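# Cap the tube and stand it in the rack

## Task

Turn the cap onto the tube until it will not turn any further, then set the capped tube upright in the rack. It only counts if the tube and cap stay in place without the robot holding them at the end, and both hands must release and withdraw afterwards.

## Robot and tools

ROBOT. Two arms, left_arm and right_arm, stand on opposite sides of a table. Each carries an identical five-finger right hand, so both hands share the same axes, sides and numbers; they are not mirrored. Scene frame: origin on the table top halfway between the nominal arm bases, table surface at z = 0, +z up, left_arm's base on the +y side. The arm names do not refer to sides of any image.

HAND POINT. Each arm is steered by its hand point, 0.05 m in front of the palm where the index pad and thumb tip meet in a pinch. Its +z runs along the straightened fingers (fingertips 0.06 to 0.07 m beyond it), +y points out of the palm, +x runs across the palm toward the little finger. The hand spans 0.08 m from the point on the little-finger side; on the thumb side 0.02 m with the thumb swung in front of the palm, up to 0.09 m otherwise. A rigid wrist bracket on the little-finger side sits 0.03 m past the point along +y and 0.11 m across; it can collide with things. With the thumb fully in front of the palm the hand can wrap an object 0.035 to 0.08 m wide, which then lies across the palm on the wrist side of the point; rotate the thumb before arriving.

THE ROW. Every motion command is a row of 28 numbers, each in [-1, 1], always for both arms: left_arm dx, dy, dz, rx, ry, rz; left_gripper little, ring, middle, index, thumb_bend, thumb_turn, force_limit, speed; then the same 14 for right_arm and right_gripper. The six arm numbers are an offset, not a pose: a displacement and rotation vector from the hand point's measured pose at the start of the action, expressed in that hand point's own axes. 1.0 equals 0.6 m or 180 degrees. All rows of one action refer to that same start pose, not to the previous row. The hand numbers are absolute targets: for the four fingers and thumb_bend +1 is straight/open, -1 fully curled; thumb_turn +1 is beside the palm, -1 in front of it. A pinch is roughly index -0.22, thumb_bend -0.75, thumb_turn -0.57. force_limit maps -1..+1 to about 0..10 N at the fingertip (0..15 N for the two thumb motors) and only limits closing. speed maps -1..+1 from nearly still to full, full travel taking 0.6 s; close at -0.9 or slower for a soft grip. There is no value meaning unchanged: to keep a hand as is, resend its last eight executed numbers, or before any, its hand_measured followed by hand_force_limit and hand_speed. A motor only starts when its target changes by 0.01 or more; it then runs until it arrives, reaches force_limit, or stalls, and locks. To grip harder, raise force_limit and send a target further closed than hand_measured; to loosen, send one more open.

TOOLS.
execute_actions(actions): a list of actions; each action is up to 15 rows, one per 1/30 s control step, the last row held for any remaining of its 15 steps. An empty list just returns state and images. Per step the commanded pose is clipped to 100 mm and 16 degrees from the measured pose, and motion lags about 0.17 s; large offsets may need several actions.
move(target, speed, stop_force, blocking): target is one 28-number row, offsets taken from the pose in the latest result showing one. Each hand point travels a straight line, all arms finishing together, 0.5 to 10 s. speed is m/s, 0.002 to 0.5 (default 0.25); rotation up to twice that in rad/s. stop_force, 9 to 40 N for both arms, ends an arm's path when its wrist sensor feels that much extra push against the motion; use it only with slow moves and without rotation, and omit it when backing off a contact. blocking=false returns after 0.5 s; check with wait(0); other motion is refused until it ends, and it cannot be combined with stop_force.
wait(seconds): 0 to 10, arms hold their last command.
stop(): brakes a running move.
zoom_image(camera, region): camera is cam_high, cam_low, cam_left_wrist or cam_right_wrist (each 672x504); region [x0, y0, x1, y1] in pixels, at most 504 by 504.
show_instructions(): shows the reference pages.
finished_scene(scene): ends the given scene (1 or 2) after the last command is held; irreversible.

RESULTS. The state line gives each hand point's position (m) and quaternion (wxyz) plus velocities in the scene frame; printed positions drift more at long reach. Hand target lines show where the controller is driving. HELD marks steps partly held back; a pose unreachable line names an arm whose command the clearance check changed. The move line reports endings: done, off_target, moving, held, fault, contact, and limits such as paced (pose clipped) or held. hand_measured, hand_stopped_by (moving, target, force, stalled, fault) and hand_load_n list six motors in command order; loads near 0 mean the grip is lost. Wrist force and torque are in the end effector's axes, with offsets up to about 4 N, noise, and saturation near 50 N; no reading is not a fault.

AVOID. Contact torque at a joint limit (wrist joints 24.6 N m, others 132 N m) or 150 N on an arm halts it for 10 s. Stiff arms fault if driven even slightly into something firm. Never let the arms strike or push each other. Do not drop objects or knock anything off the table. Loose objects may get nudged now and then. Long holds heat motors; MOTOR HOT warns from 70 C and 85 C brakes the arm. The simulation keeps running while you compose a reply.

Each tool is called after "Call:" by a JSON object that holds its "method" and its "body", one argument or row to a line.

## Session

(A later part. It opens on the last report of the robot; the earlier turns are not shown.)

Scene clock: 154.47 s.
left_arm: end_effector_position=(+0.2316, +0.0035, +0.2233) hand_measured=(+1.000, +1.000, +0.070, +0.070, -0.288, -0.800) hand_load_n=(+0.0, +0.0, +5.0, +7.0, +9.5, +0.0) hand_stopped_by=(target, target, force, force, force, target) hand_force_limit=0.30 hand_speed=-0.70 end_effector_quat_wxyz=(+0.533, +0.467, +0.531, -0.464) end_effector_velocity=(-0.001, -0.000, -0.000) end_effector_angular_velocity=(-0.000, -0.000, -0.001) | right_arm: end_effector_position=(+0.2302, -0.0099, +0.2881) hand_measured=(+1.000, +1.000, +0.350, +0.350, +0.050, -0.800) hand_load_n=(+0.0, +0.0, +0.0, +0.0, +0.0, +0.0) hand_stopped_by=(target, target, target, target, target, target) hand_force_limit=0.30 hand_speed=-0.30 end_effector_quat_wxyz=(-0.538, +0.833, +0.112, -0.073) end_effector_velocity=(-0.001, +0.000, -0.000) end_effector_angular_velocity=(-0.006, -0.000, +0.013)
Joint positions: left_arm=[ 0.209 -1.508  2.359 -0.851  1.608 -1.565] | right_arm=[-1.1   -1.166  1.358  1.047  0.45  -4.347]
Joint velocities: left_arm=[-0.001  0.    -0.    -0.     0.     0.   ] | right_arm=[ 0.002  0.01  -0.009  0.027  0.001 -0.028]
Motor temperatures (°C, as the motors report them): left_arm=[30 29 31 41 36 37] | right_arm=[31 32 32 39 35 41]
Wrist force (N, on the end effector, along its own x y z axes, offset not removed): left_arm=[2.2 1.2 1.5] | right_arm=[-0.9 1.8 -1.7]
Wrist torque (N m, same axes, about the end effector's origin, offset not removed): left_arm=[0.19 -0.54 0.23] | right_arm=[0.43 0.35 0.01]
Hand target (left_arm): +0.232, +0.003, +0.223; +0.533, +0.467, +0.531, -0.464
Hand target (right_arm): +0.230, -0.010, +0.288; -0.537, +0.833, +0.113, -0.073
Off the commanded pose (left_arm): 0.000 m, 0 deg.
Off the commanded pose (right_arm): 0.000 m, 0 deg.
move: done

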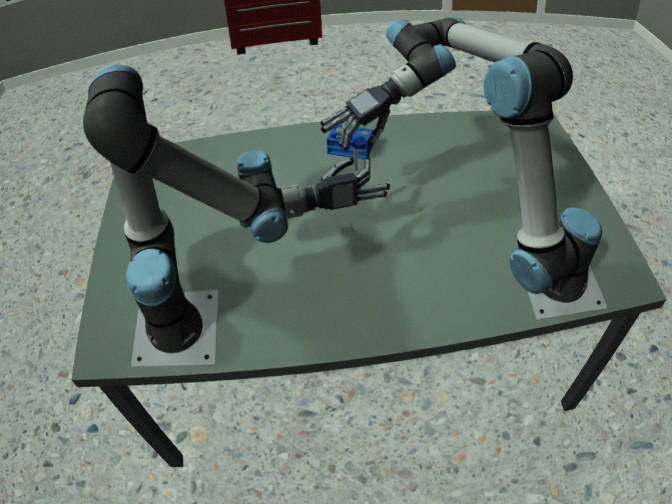

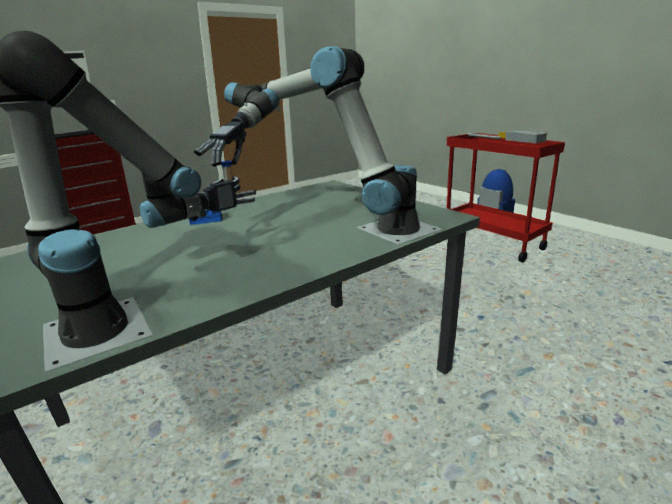

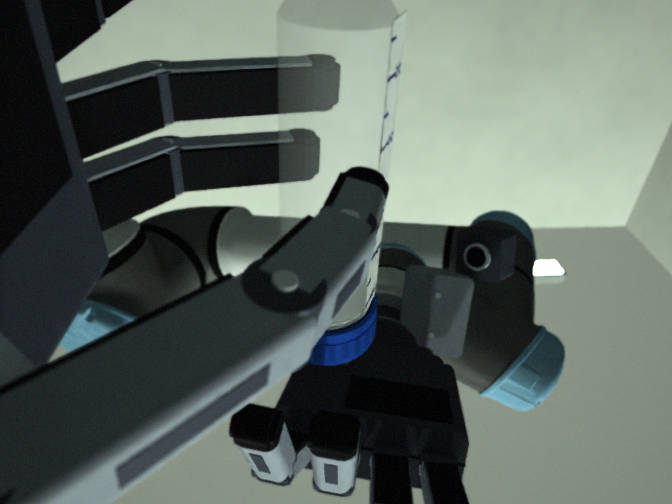

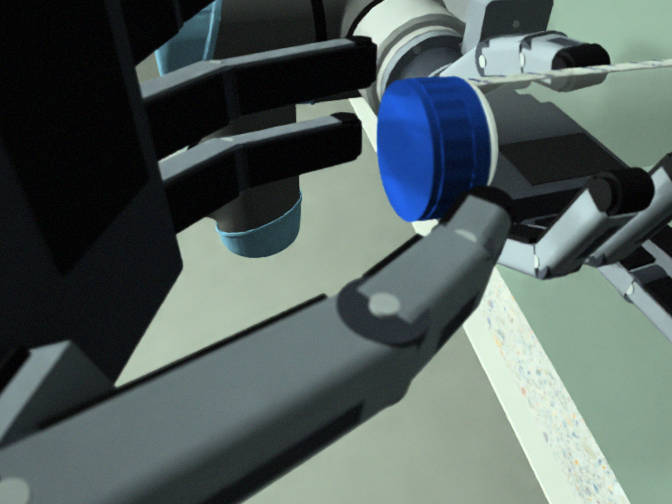

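Call:
{"method": "move", "body": {
  "target": [0,0,0,0,0,0,1,1,-0.4,-0.4,-0.3,-0.8,0.3,-0.7,0,-0.0014,0.003,0,0,0,1,1,-0.4,-0.4,-0.2,-0.8,0.3,-0.7]
}}

Call:
{"method": "move", "body": {
  "target": [-0.001,0,0,0,0,0,1,1,-0.4,-0.4,-0.3,-0.8,0.3,-0.7,0.0037,-0.005,0.0112,0,0.2275,0.103,1,1,-0.4,-0.4,-0.2,-0.8,0.3,-0.7],
  "speed": 0.2
}}

Call:
{"method": "move", "body": {
  "target": [-0.001,0,0,0,0,0,1,1,-0.4,-0.4,-0.3,-0.8,0.3,-0.7,0.0037,-0.005,0.0112,0,0.2275,0.103,1,1,-0.4,-0.4,-0.2,-0.8,0.3,-0.7],
  "speed": 0.2
}}

Call:
{"method": "move", "body": {
  "target": [0,0,0,0,0,0,1,1,-0.4,-0.4,-0.3,-0.8,0.3,-0.7,0,0,0,0,0,0,1,1,0.35,0.35,0.05,-0.8,0.3,-0.3]
}}

Call:
{"method": "move", "body": {
  "target": [0,0,0,0,0,0,1,1,-0.4,-0.4,-0.3,-0.8,0.3,-0.7,0.0183,0.0062,-0.0137,0,-0.455,-0.206,1,1,0.35,0.35,0.05,-0.8,0.3,-0.3],
  "speed": 0.3
}}

Scene clock: 170.27 s.
left_arm: end_effector_position=(+0.2316, +0.0035, +0.2233) hand_measured=(+1.000, +1.000, +0.070, +0.070, -0.288, -0.800) hand_load_n=(+0.0, +0.0, +6.0, +5.5, +9.5, -2.0) hand_stopped_by=(target, target, force, force, force, target) hand_force_limit=0.30 hand_speed=-0.70 end_effector_quat_wxyz=(+0.533, +0.467, +0.531, -0.464) end_effector_velocity=(-0.000, -0.000, -0.001) end_effector_angular_velocity=(+0.001, +0.000, -0.000) | right_arm: end_effector_position=(+0.2297, -0.0080, +0.2881) hand_measured=(+1.000, +1.000, +0.070, +0.054, -0.122, -0.800) hand_load_n=(+0.0, +0.0, +4.5, +6.0, +10.0, +0.5) hand_stopped_by=(target, target, force, force, force, target) hand_force_limit=0.30 hand_speed=-0.70 end_effector_quat_wxyz=(-0.538, +0.833, +0.112, -0.073) end_effector_velocity=(-0.000, -0.000, +0.000) end_effector_angular_velocity=(-0.001, +0.002, -0.000)
Joint positions: left_arm=[ 0.209 -1.508  2.359 -0.851  1.608 -1.565] | right_arm=[-1.096 -1.165  1.355  1.041  0.452 -4.338]
Joint velocities: left_arm=[-0.001  0.001  0.    -0.    -0.001  0.   ] | right_arm=[ 0.     0.    -0.     0.001  0.     0.001]
Motor temperatures (°C, as the motors report them): left_arm=[30 29 31 41 36 37] | right_arm=[31 32 32 39 35 41]
Wrist force (N, on the end effector, along its own x y z axes, offset not removed): left_arm=[5.2 0.9 -0.9] | right_arm=[-0.1 -0.8 -1.3]
Wrist torque (N m, same axes, about the end effector's origin, offset not removed): left_arm=[0.15 -0.75 0.16] | right_arm=[-0.15 0.07 -0.07]
Hand target (left_arm): +0.232, +0.003, +0.223; +0.533, +0.467, +0.531, -0.464
Hand target (right_arm): +0.230, -0.008, +0.288; -0.538, +0.833, +0.112, -0.073
Off the commanded pose (left_arm): 0.000 m, 0 deg.
Off the commanded pose (right_arm): 0.000 m, 0 deg.
move: done

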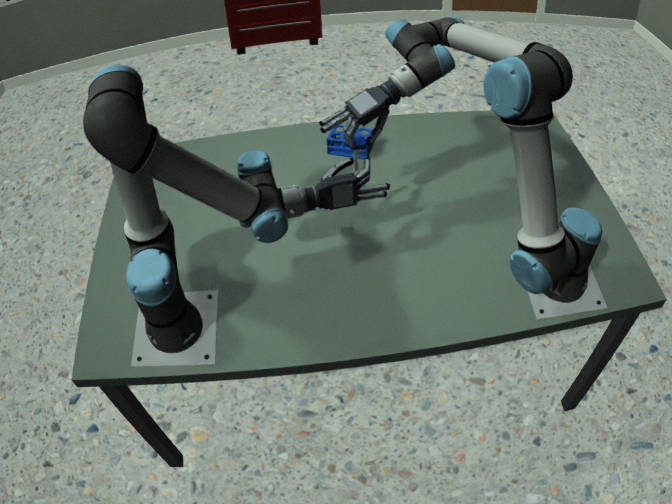

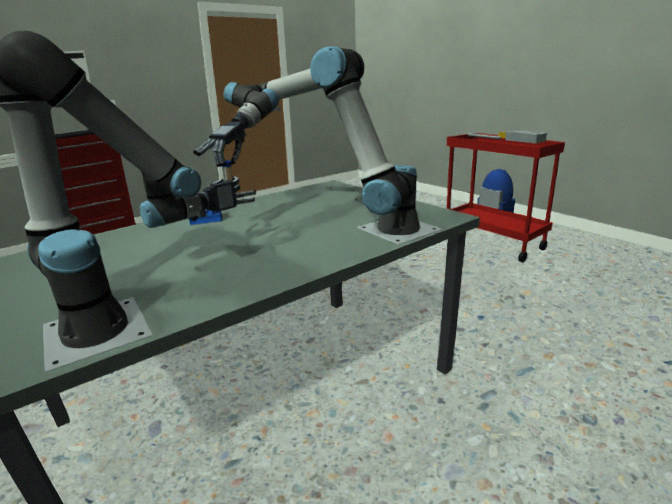

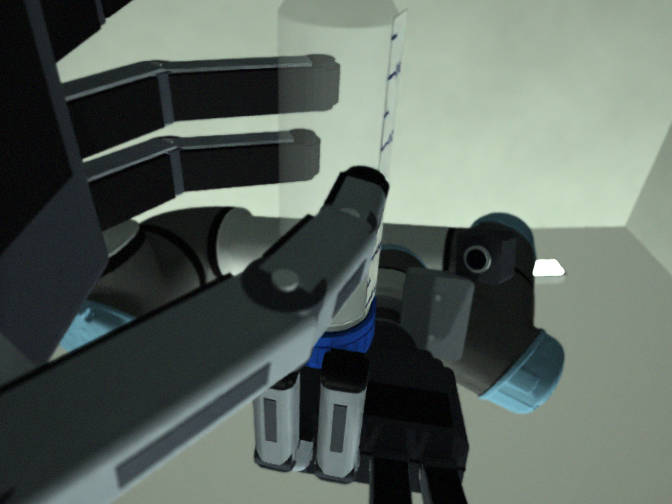

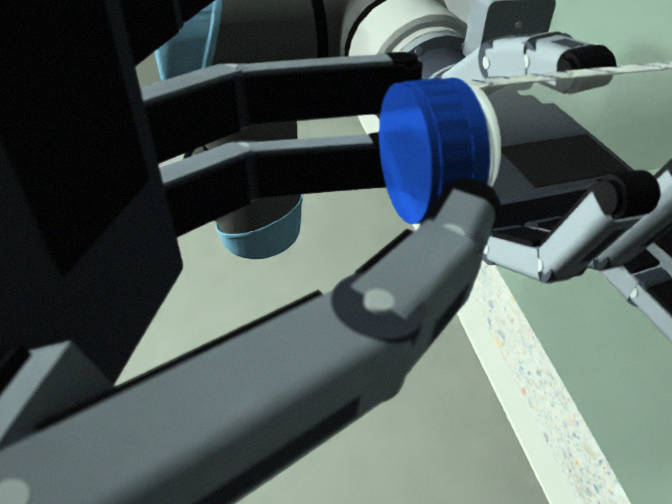

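Scene clock: 172.73 s.
left_arm: end_effector_position=(+0.2316, +0.0035, +0.2239) hand_measured=(+1.000, +1.000, +0.070, +0.070, -0.288, -0.800) hand_load_n=(+0.0, +0.0, +6.0, +5.5, +10.0, -1.5) hand_stopped_by=(target, target, force, force, force, target) hand_force_limit=0.30 hand_speed=-0.70 end_effector_quat_wxyz=(+0.533, +0.467, +0.531, -0.464) end_effector_velocity=(-0.001, -0.000, -0.000) end_effector_angular_velocity=(+0.000, +0.000, -0.001) | right_arm: end_effector_position=(+0.2297, -0.0004, +0.2880) hand_measured=(+1.000, +1.000, +0.070, +0.054, -0.122, -0.800) hand_load_n=(+0.0, +0.0, +5.5, +6.5, +9.0, +0.0) hand_stopped_by=(target, target, force, force, force, target) hand_force_limit=0.30 hand_speed=-0.70 end_effector_quat_wxyz=(+0.524, -0.813, +0.214, -0.138) end_effector_velocity=(+0.001, +0.000, -0.000) end_effector_angular_velocity=(-0.001, -0.002, -0.013)
Joint positions: left_arm=[ 0.209 -1.509  2.358 -0.849  1.608 -1.565] | right_arm=[-0.893 -1.553  1.686  0.328  1.186 -3.326]
Joint velocities: left_arm=[-0.001  0.001 -0.    -0.     0.    -0.   ] | right_arm=[ 0.006 -0.001  0.001 -0.004  0.018  0.008]
Motor temperatures (°C, as the motors report them): left_arm=[30 29 31 41 36 37] | right_arm=[31 32 32 39 35 41]
Wrist force (N, on the end effector, along its own x y z axes, offset not removed): left_arm=[8.5 0.6 1.4] | right_arm=[0.7 -3.5 -3.0]
Wrist torque (N m, same axes, about the end effector's origin, offset not removed): left_arm=[0.01 -0.69 0.16] | right_arm=[0.34 0.04 -0.03]
Hand target (left_arm): +0.232, +0.003, +0.224; +0.533, +0.467, +0.531, -0.464
Hand target (right_arm): +0.230, -0.000, +0.288; -0.524, +0.813, -0.214, +0.138
Off the commanded pose (left_arm): 0.000 m, 0 deg.
Off the commanded pose (right_arm): 0.000 m, 0 deg.
move: done

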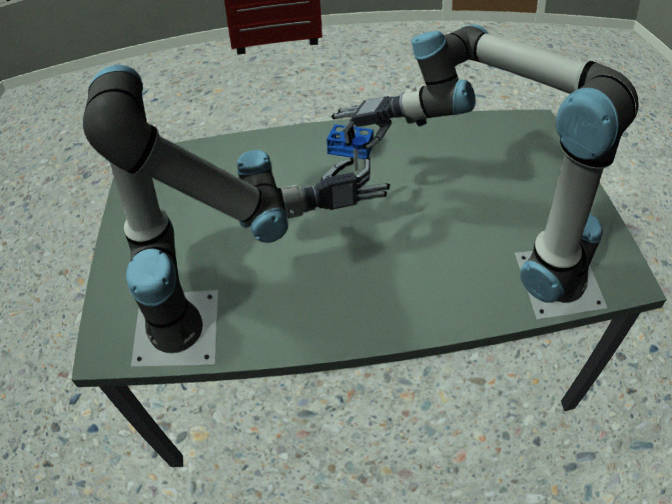

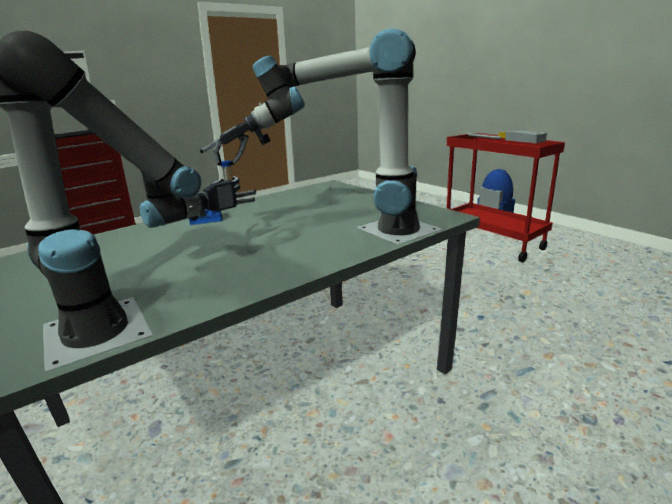

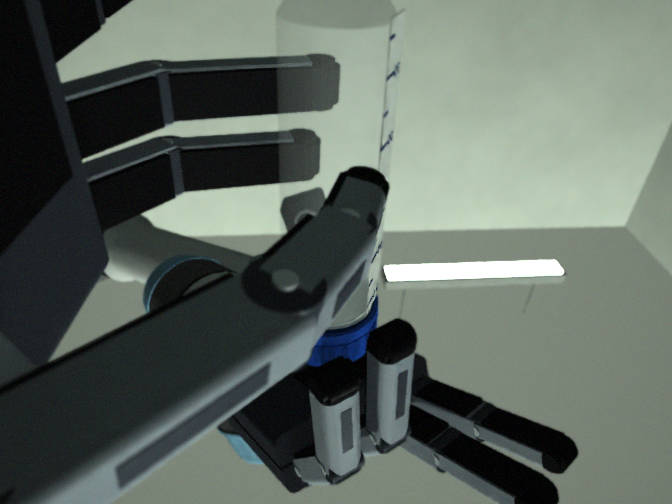

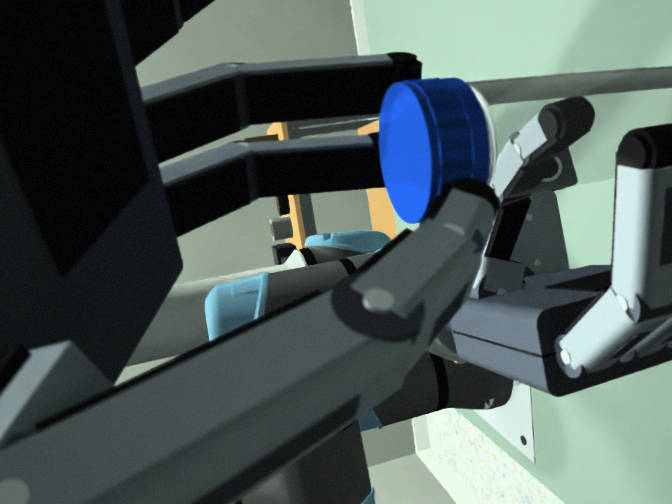

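Scene clock: 175.20 s.
left_arm: end_effector_position=(+0.2316, +0.0035, +0.2245) hand_measured=(+1.000, +1.000, +0.070, +0.070, -0.288, -0.800) hand_load_n=(+0.0, +0.0, +6.0, +6.5, +9.5, -1.0) hand_stopped_by=(target, target, force, force, force, target) hand_force_limit=0.30 hand_speed=-0.70 end_effector_quat_wxyz=(+0.533, +0.467, +0.531, -0.464) end_effector_velocity=(-0.000, -0.000, -0.001) end_effector_angular_velocity=(+0.001, +0.000, -0.000) | right_arm: end_effector_position=(+0.2353, +0.0050, +0.2878) hand_measured=(+1.000, +1.000, +0.070, +0.054, -0.122, -0.800) hand_load_n=(+0.0, +0.0, +6.0, +6.0, +8.5, +0.0) hand_stopped_by=(target, target, force, force, force, target) hand_force_limit=0.30 hand_speed=-0.70 end_effector_quat_wxyz=(+0.431, -0.670, +0.508, -0.327) end_effector_velocity=(+0.000, -0.000, +0.000) end_effector_angular_velocity=(-0.002, +0.003, -0.014)
Joint positions: left_arm=[ 0.209 -1.511  2.357 -0.847  1.608 -1.565] | right_arm=[-0.485 -1.375  1.5    0.438  2.254 -2.763]
Joint velocities: left_arm=[-0.     0.001 -0.     0.001 -0.    -0.   ] | right_arm=[ 0.004  0.009 -0.011  0.014  0.015  0.014]
Motor temperatures (°C, as the motors report them): left_arm=[30 29 31 41 36 37] | right_arm=[31 32 32 39 35 41]
Wrist force (N, on the end effector, along its own x y z axes, offset not removed): left_arm=[7.1 2.1 -0.1] | right_arm=[0.6 -3.5 -3.3]
Wrist torque (N m, same axes, about the end effector's origin, offset not removed): left_arm=[0.43 -0.19 0.12] | right_arm=[0.48 0.00 0.14]
Hand target (left_arm): +0.232, +0.003, +0.224; +0.533, +0.467, +0.531, -0.464
Hand target (right_arm): +0.235, +0.005, +0.288; -0.431, +0.670, -0.508, +0.327
Off the commanded pose (left_arm): 0.000 m, 0 deg.
Off the commanded pose (right_arm): 0.000 m, 0 deg.
move: done

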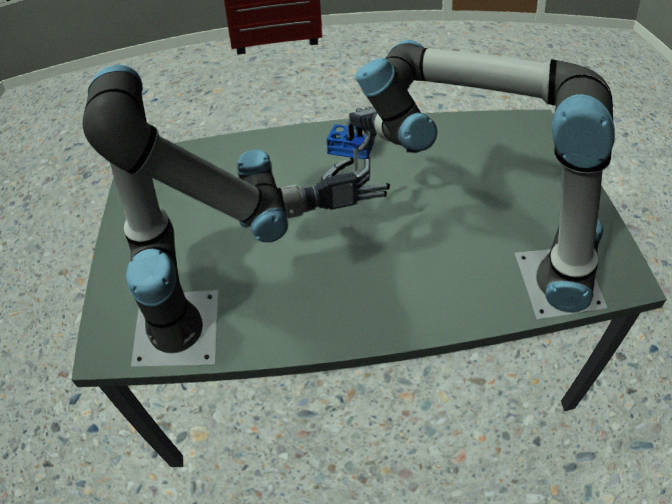

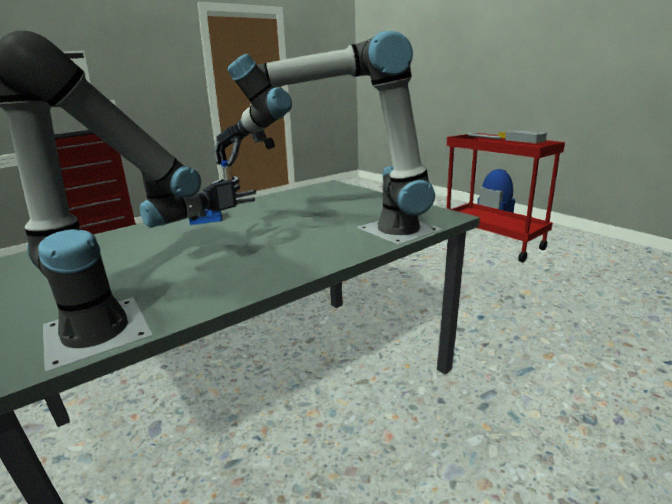

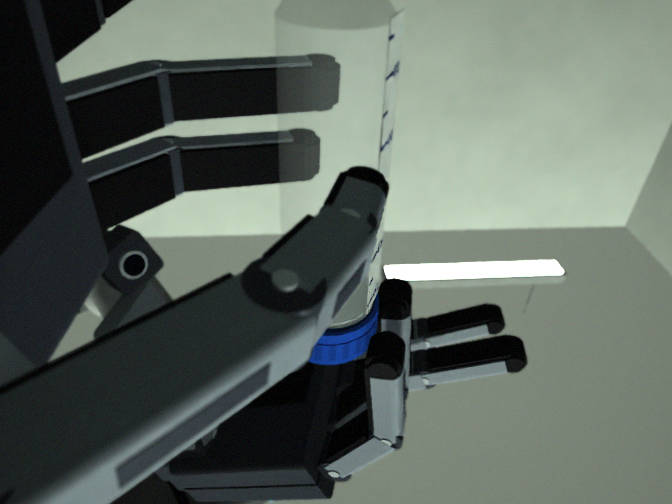

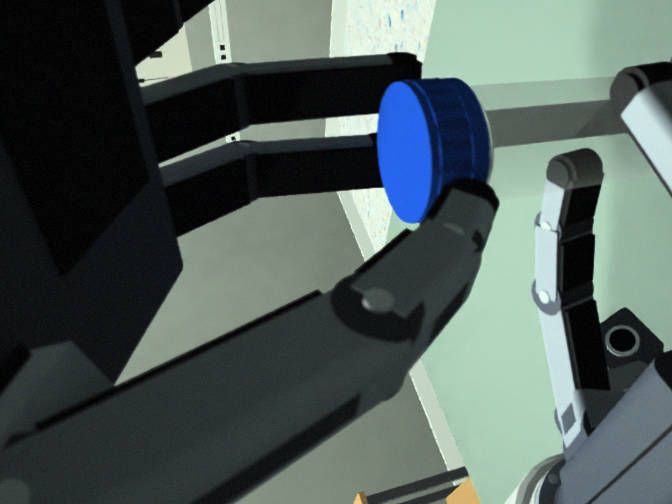

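Scene clock: 175.73 s.
left_arm: end_effector_position=(+0.2316, +0.0034, +0.2245) hand_measured=(+1.000, +1.000, +0.070, +0.070, -0.288, -0.800) hand_load_n=(+0.0, +0.0, +5.5, +6.5, +9.0, +0.0) hand_stopped_by=(target, target, force, force, force, target) hand_force_limit=0.30 hand_speed=-0.70 end_effector_quat_wxyz=(+0.533, +0.467, +0.531, -0.464) end_effector_velocity=(+0.000, +0.000, +0.000) end_effector_angular_velocity=(-0.000, -0.000, +0.000) | right_arm: end_effector_position=(+0.2353, +0.0050, +0.2878) hand_measured=(+1.000, +1.000, +0.350, +0.350, +0.050, -0.800) hand_load_n=(+0.0, +0.0, +0.0, +0.0, +0.0, +0.0) hand_stopped_by=(target, target, target, target, target, target) hand_force_limit=0.30 hand_speed=-0.30 end_effector_quat_wxyz=(+0.431, -0.670, +0.508, -0.327) end_effector_velocity=(+0.001, -0.000, -0.001) end_effector_angular_velocity=(-0.001, +0.001, -0.001)
Joint positions: left_arm=[ 0.209 -1.511  2.357 -0.847  1.608 -1.565] | right_arm=[-0.485 -1.375  1.5    0.438  2.254 -2.763]
Joint velocities: left_arm=[ 0. -0.  0. -0. -0. -0.] | right_arm=[-0.001  0.     0.001  0.    -0.     0.   ]
Motor temperatures (°C, as the motors report them): left_arm=[30 29 31 41 36 37] | right_arm=[31 32 32 39 35 41]
Wrist force (N, on the end effector, along its own x y z axes, offset not removed): left_arm=[2.7 0.7 0.6] | right_arm=[1.4 0.7 -1.1]
Wrist torque (N m, same axes, about the end effector's origin, offset not removed): left_arm=[0.06 -0.60 0.22] | right_arm=[0.22 -0.06 0.02]
Hand target (left_arm): +0.232, +0.003, +0.224; +0.533, +0.467, +0.531, -0.464
Hand target (right_arm): +0.235, +0.005, +0.288; -0.431, +0.670, -0.508, +0.327
Off the commanded pose (left_arm): 0.000 m, 0 deg.
Off the commanded pose (right_arm): 0.000 m, 0 deg.
move: done

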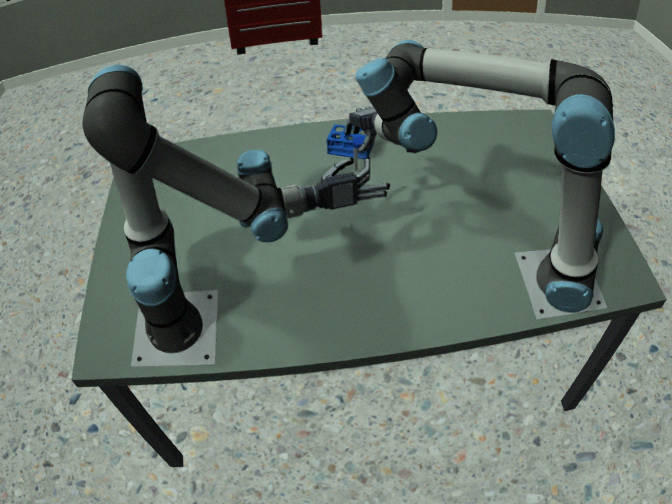

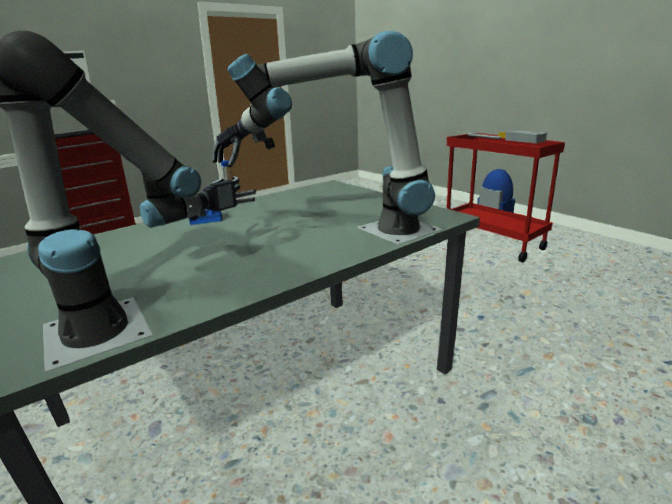

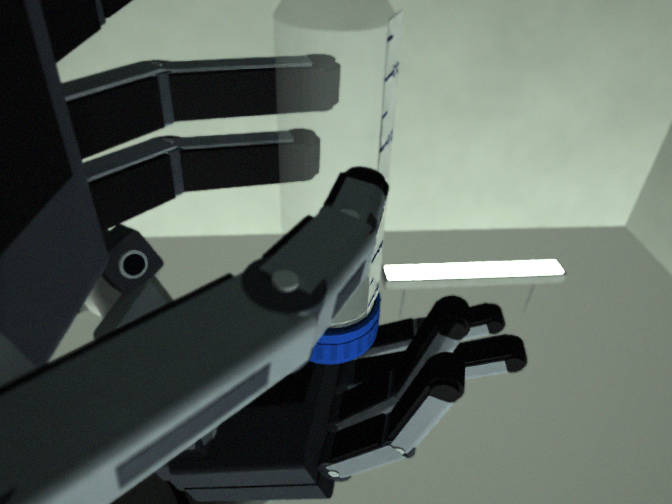

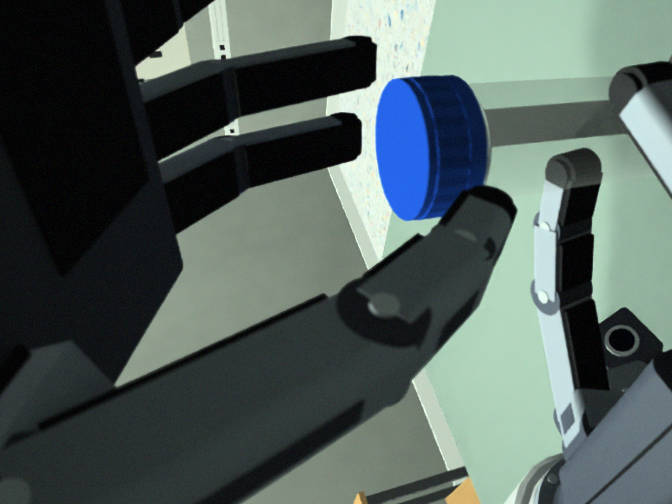

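Scene clock: 179.07 s.
left_arm: end_effector_position=(+0.2316, +0.0034, +0.2245) hand_measured=(+1.000, +1.000, +0.070, +0.070, -0.288, -0.800) hand_load_n=(+0.0, +0.0, +5.5, +6.5, +9.0, +0.0) hand_stopped_by=(target, target, force, force, force, target) hand_force_limit=0.30 hand_speed=-0.70 end_effector_quat_wxyz=(+0.533, +0.467, +0.531, -0.464) end_effector_velocity=(+0.000, +0.000, +0.000) end_effector_angular_velocity=(+0.000, +0.000, +0.000) | right_arm: end_effector_position=(+0.2296, -0.0080, +0.2881) hand_measured=(+1.000, +1.000, +0.350, +0.350, +0.050, -0.800) hand_load_n=(+0.0, +0.0, +0.0, +0.0, +0.0, +0.0) hand_stopped_by=(target, target, target, target, target, target) hand_force_limit=0.30 hand_speed=-0.30 end_effector_quat_wxyz=(-0.538, +0.832, +0.113, -0.073) end_effector_velocity=(+0.000, -0.001, -0.000) end_effector_angular_velocity=(-0.006, +0.001, +0.011)
Joint positions: left_arm=[ 0.209 -1.511  2.357 -0.847  1.608 -1.565] | right_arm=[-1.096 -1.165  1.355  1.042  0.45  -4.341]
Joint velocities: left_arm=[ 0.001 -0.    -0.     0.001  0.    -0.   ] | right_arm=[-0.     0.01  -0.009  0.028  0.001 -0.028]
Motor temperatures (°C, as the motors report them): left_arm=[30 29 31 41 36 37] | right_arm=[31 32 32 39 35 41]
Wrist force (N, on the end effector, along its own x y z axes, offset not removed): left_arm=[1.7 1.3 1.9] | right_arm=[0.9 0.8 -0.2]
Wrist torque (N m, same axes, about the end effector's origin, offset not removed): left_arm=[0.20 -0.48 0.12] | right_arm=[0.24 -0.05 0.14]
Hand target (left_arm): +0.232, +0.003, +0.225; +0.533, +0.467, +0.531, -0.464
Hand target (right_arm): +0.230, -0.008, +0.288; -0.538, +0.832, +0.114, -0.073
Off the commanded pose (left_arm): 0.000 m, 0 deg.
Off the commanded pose (right_arm): 0.000 m, 0 deg.
move: done

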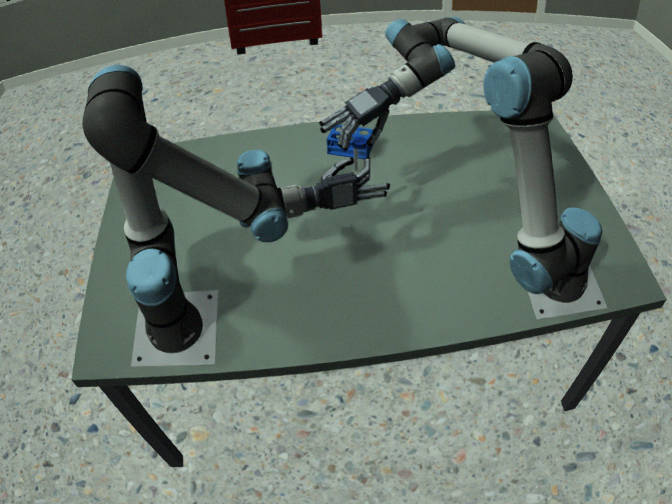

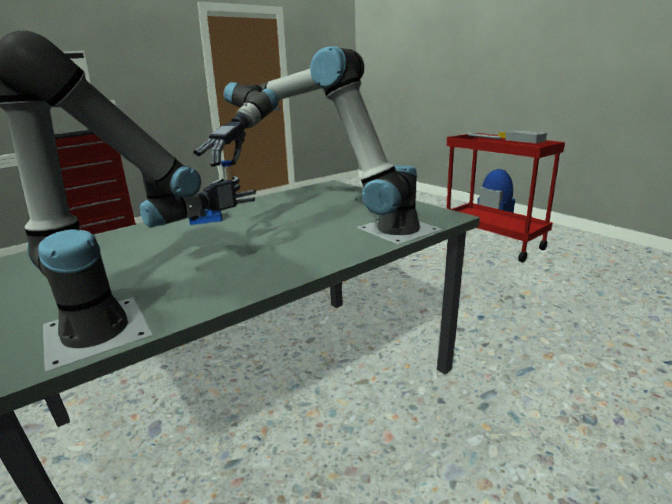

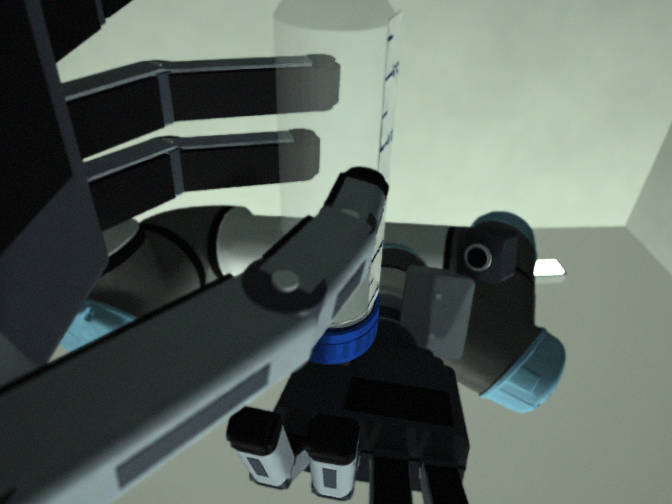

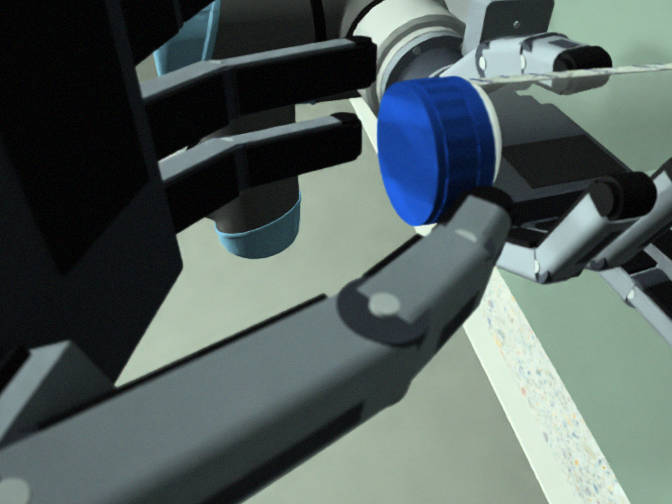

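Call:
{"method": "execute_actions", "body": {
  "actions": []
}}

Scene clock: 188.30 s.
left_arm: end_effector_position=(+0.2316, +0.0034, +0.2245) hand_measured=(+1.000, +1.000, +0.070, +0.070, -0.288, -0.800) hand_load_n=(+0.0, +0.0, +5.5, +6.5, +9.0, +0.0) hand_stopped_by=(target, target, force, force, force, target) hand_force_limit=0.30 hand_speed=-0.70 end_effector_quat_wxyz=(+0.533, +0.467, +0.531, -0.464) end_effector_velocity=(+0.001, +0.000, -0.000) end_effector_angular_velocity=(+0.000, +0.000, +0.001) | right_arm: end_effector_position=(+0.2296, -0.0080, +0.2881) hand_measured=(+1.000, +1.000, +0.350, +0.350, +0.050, -0.800) hand_load_n=(+0.0, +0.0, +0.0, +0.0, +0.0, +0.0) hand_stopped_by=(target, target, target, target, target, target) hand_force_limit=0.30 hand_speed=-0.30 end_effector_quat_wxyz=(-0.538, +0.832, +0.114, -0.073) end_effector_velocity=(-0.000, +0.000, +0.000) end_effector_angular_velocity=(-0.000, +0.001, +0.001)
Joint positions: left_arm=[ 0.209 -1.511  2.357 -0.847  1.608 -1.565] | right_arm=[-1.096 -1.164  1.354  1.045  0.45  -4.344]
Joint velocities: left_arm=[ 0.001  0.    -0.     0.    -0.     0.   ] | right_arm=[ 0.     0.     0.     0.001 -0.     0.   ]
Motor temperatures (°C, as the motors report them): left_arm=[30 29 31 41 36 37] | right_arm=[31 32 32 39 35 41]
Wrist force (N, on the end effector, along its own x y z axes, offset not removed): left_arm=[2.0 1.2 1.4] | right_arm=[1.7 1.2 0.6]
Wrist torque (N m, same axes, about the end effector's origin, offset not removed): left_arm=[0.13 -0.46 0.21] | right_arm=[0.24 -0.21 0.20]
Hand target (left_arm): +0.232, +0.003, +0.225; +0.533, +0.467, +0.531, -0.464
Hand target (right_arm): +0.230, -0.008, +0.288; -0.538, +0.832, +0.114, -0.073
Off the commanded pose (left_arm): 0.000 m, 0 deg.
Off the commanded pose (right_arm): 0.000 m, 0 deg.

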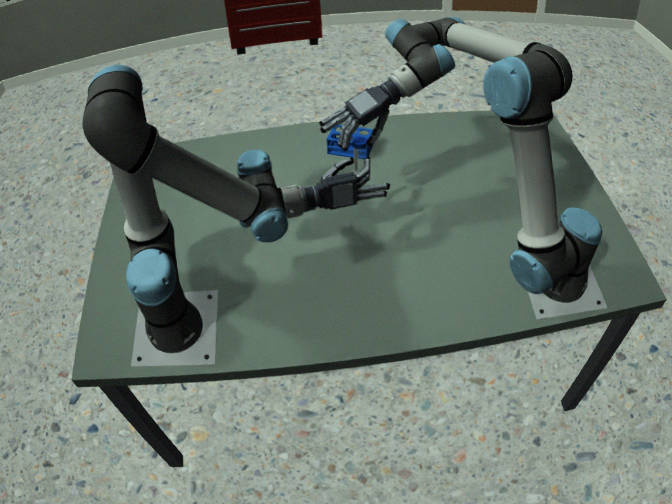

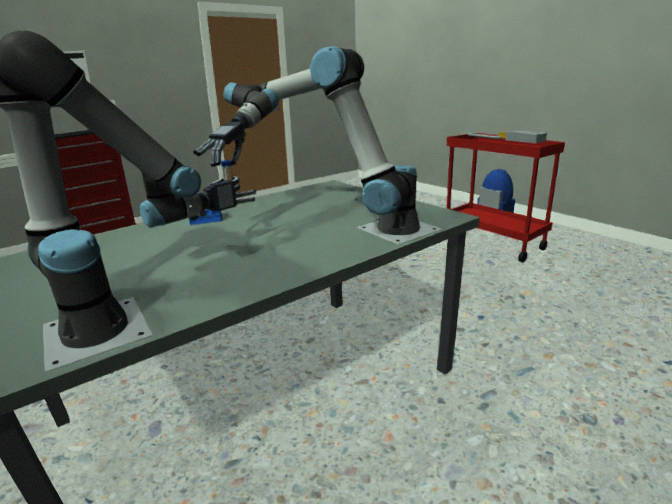

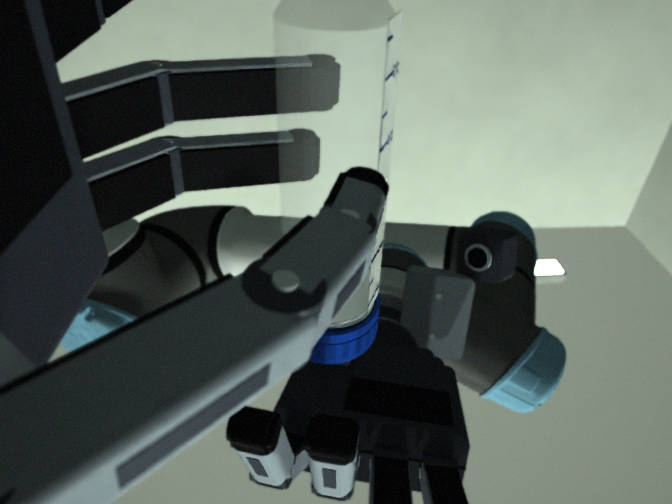

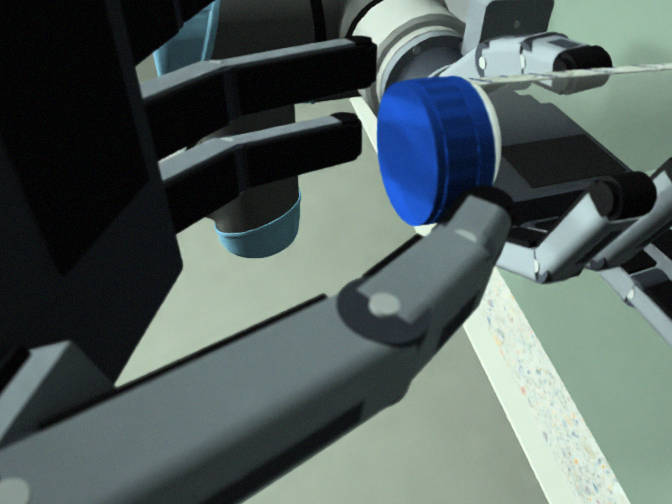

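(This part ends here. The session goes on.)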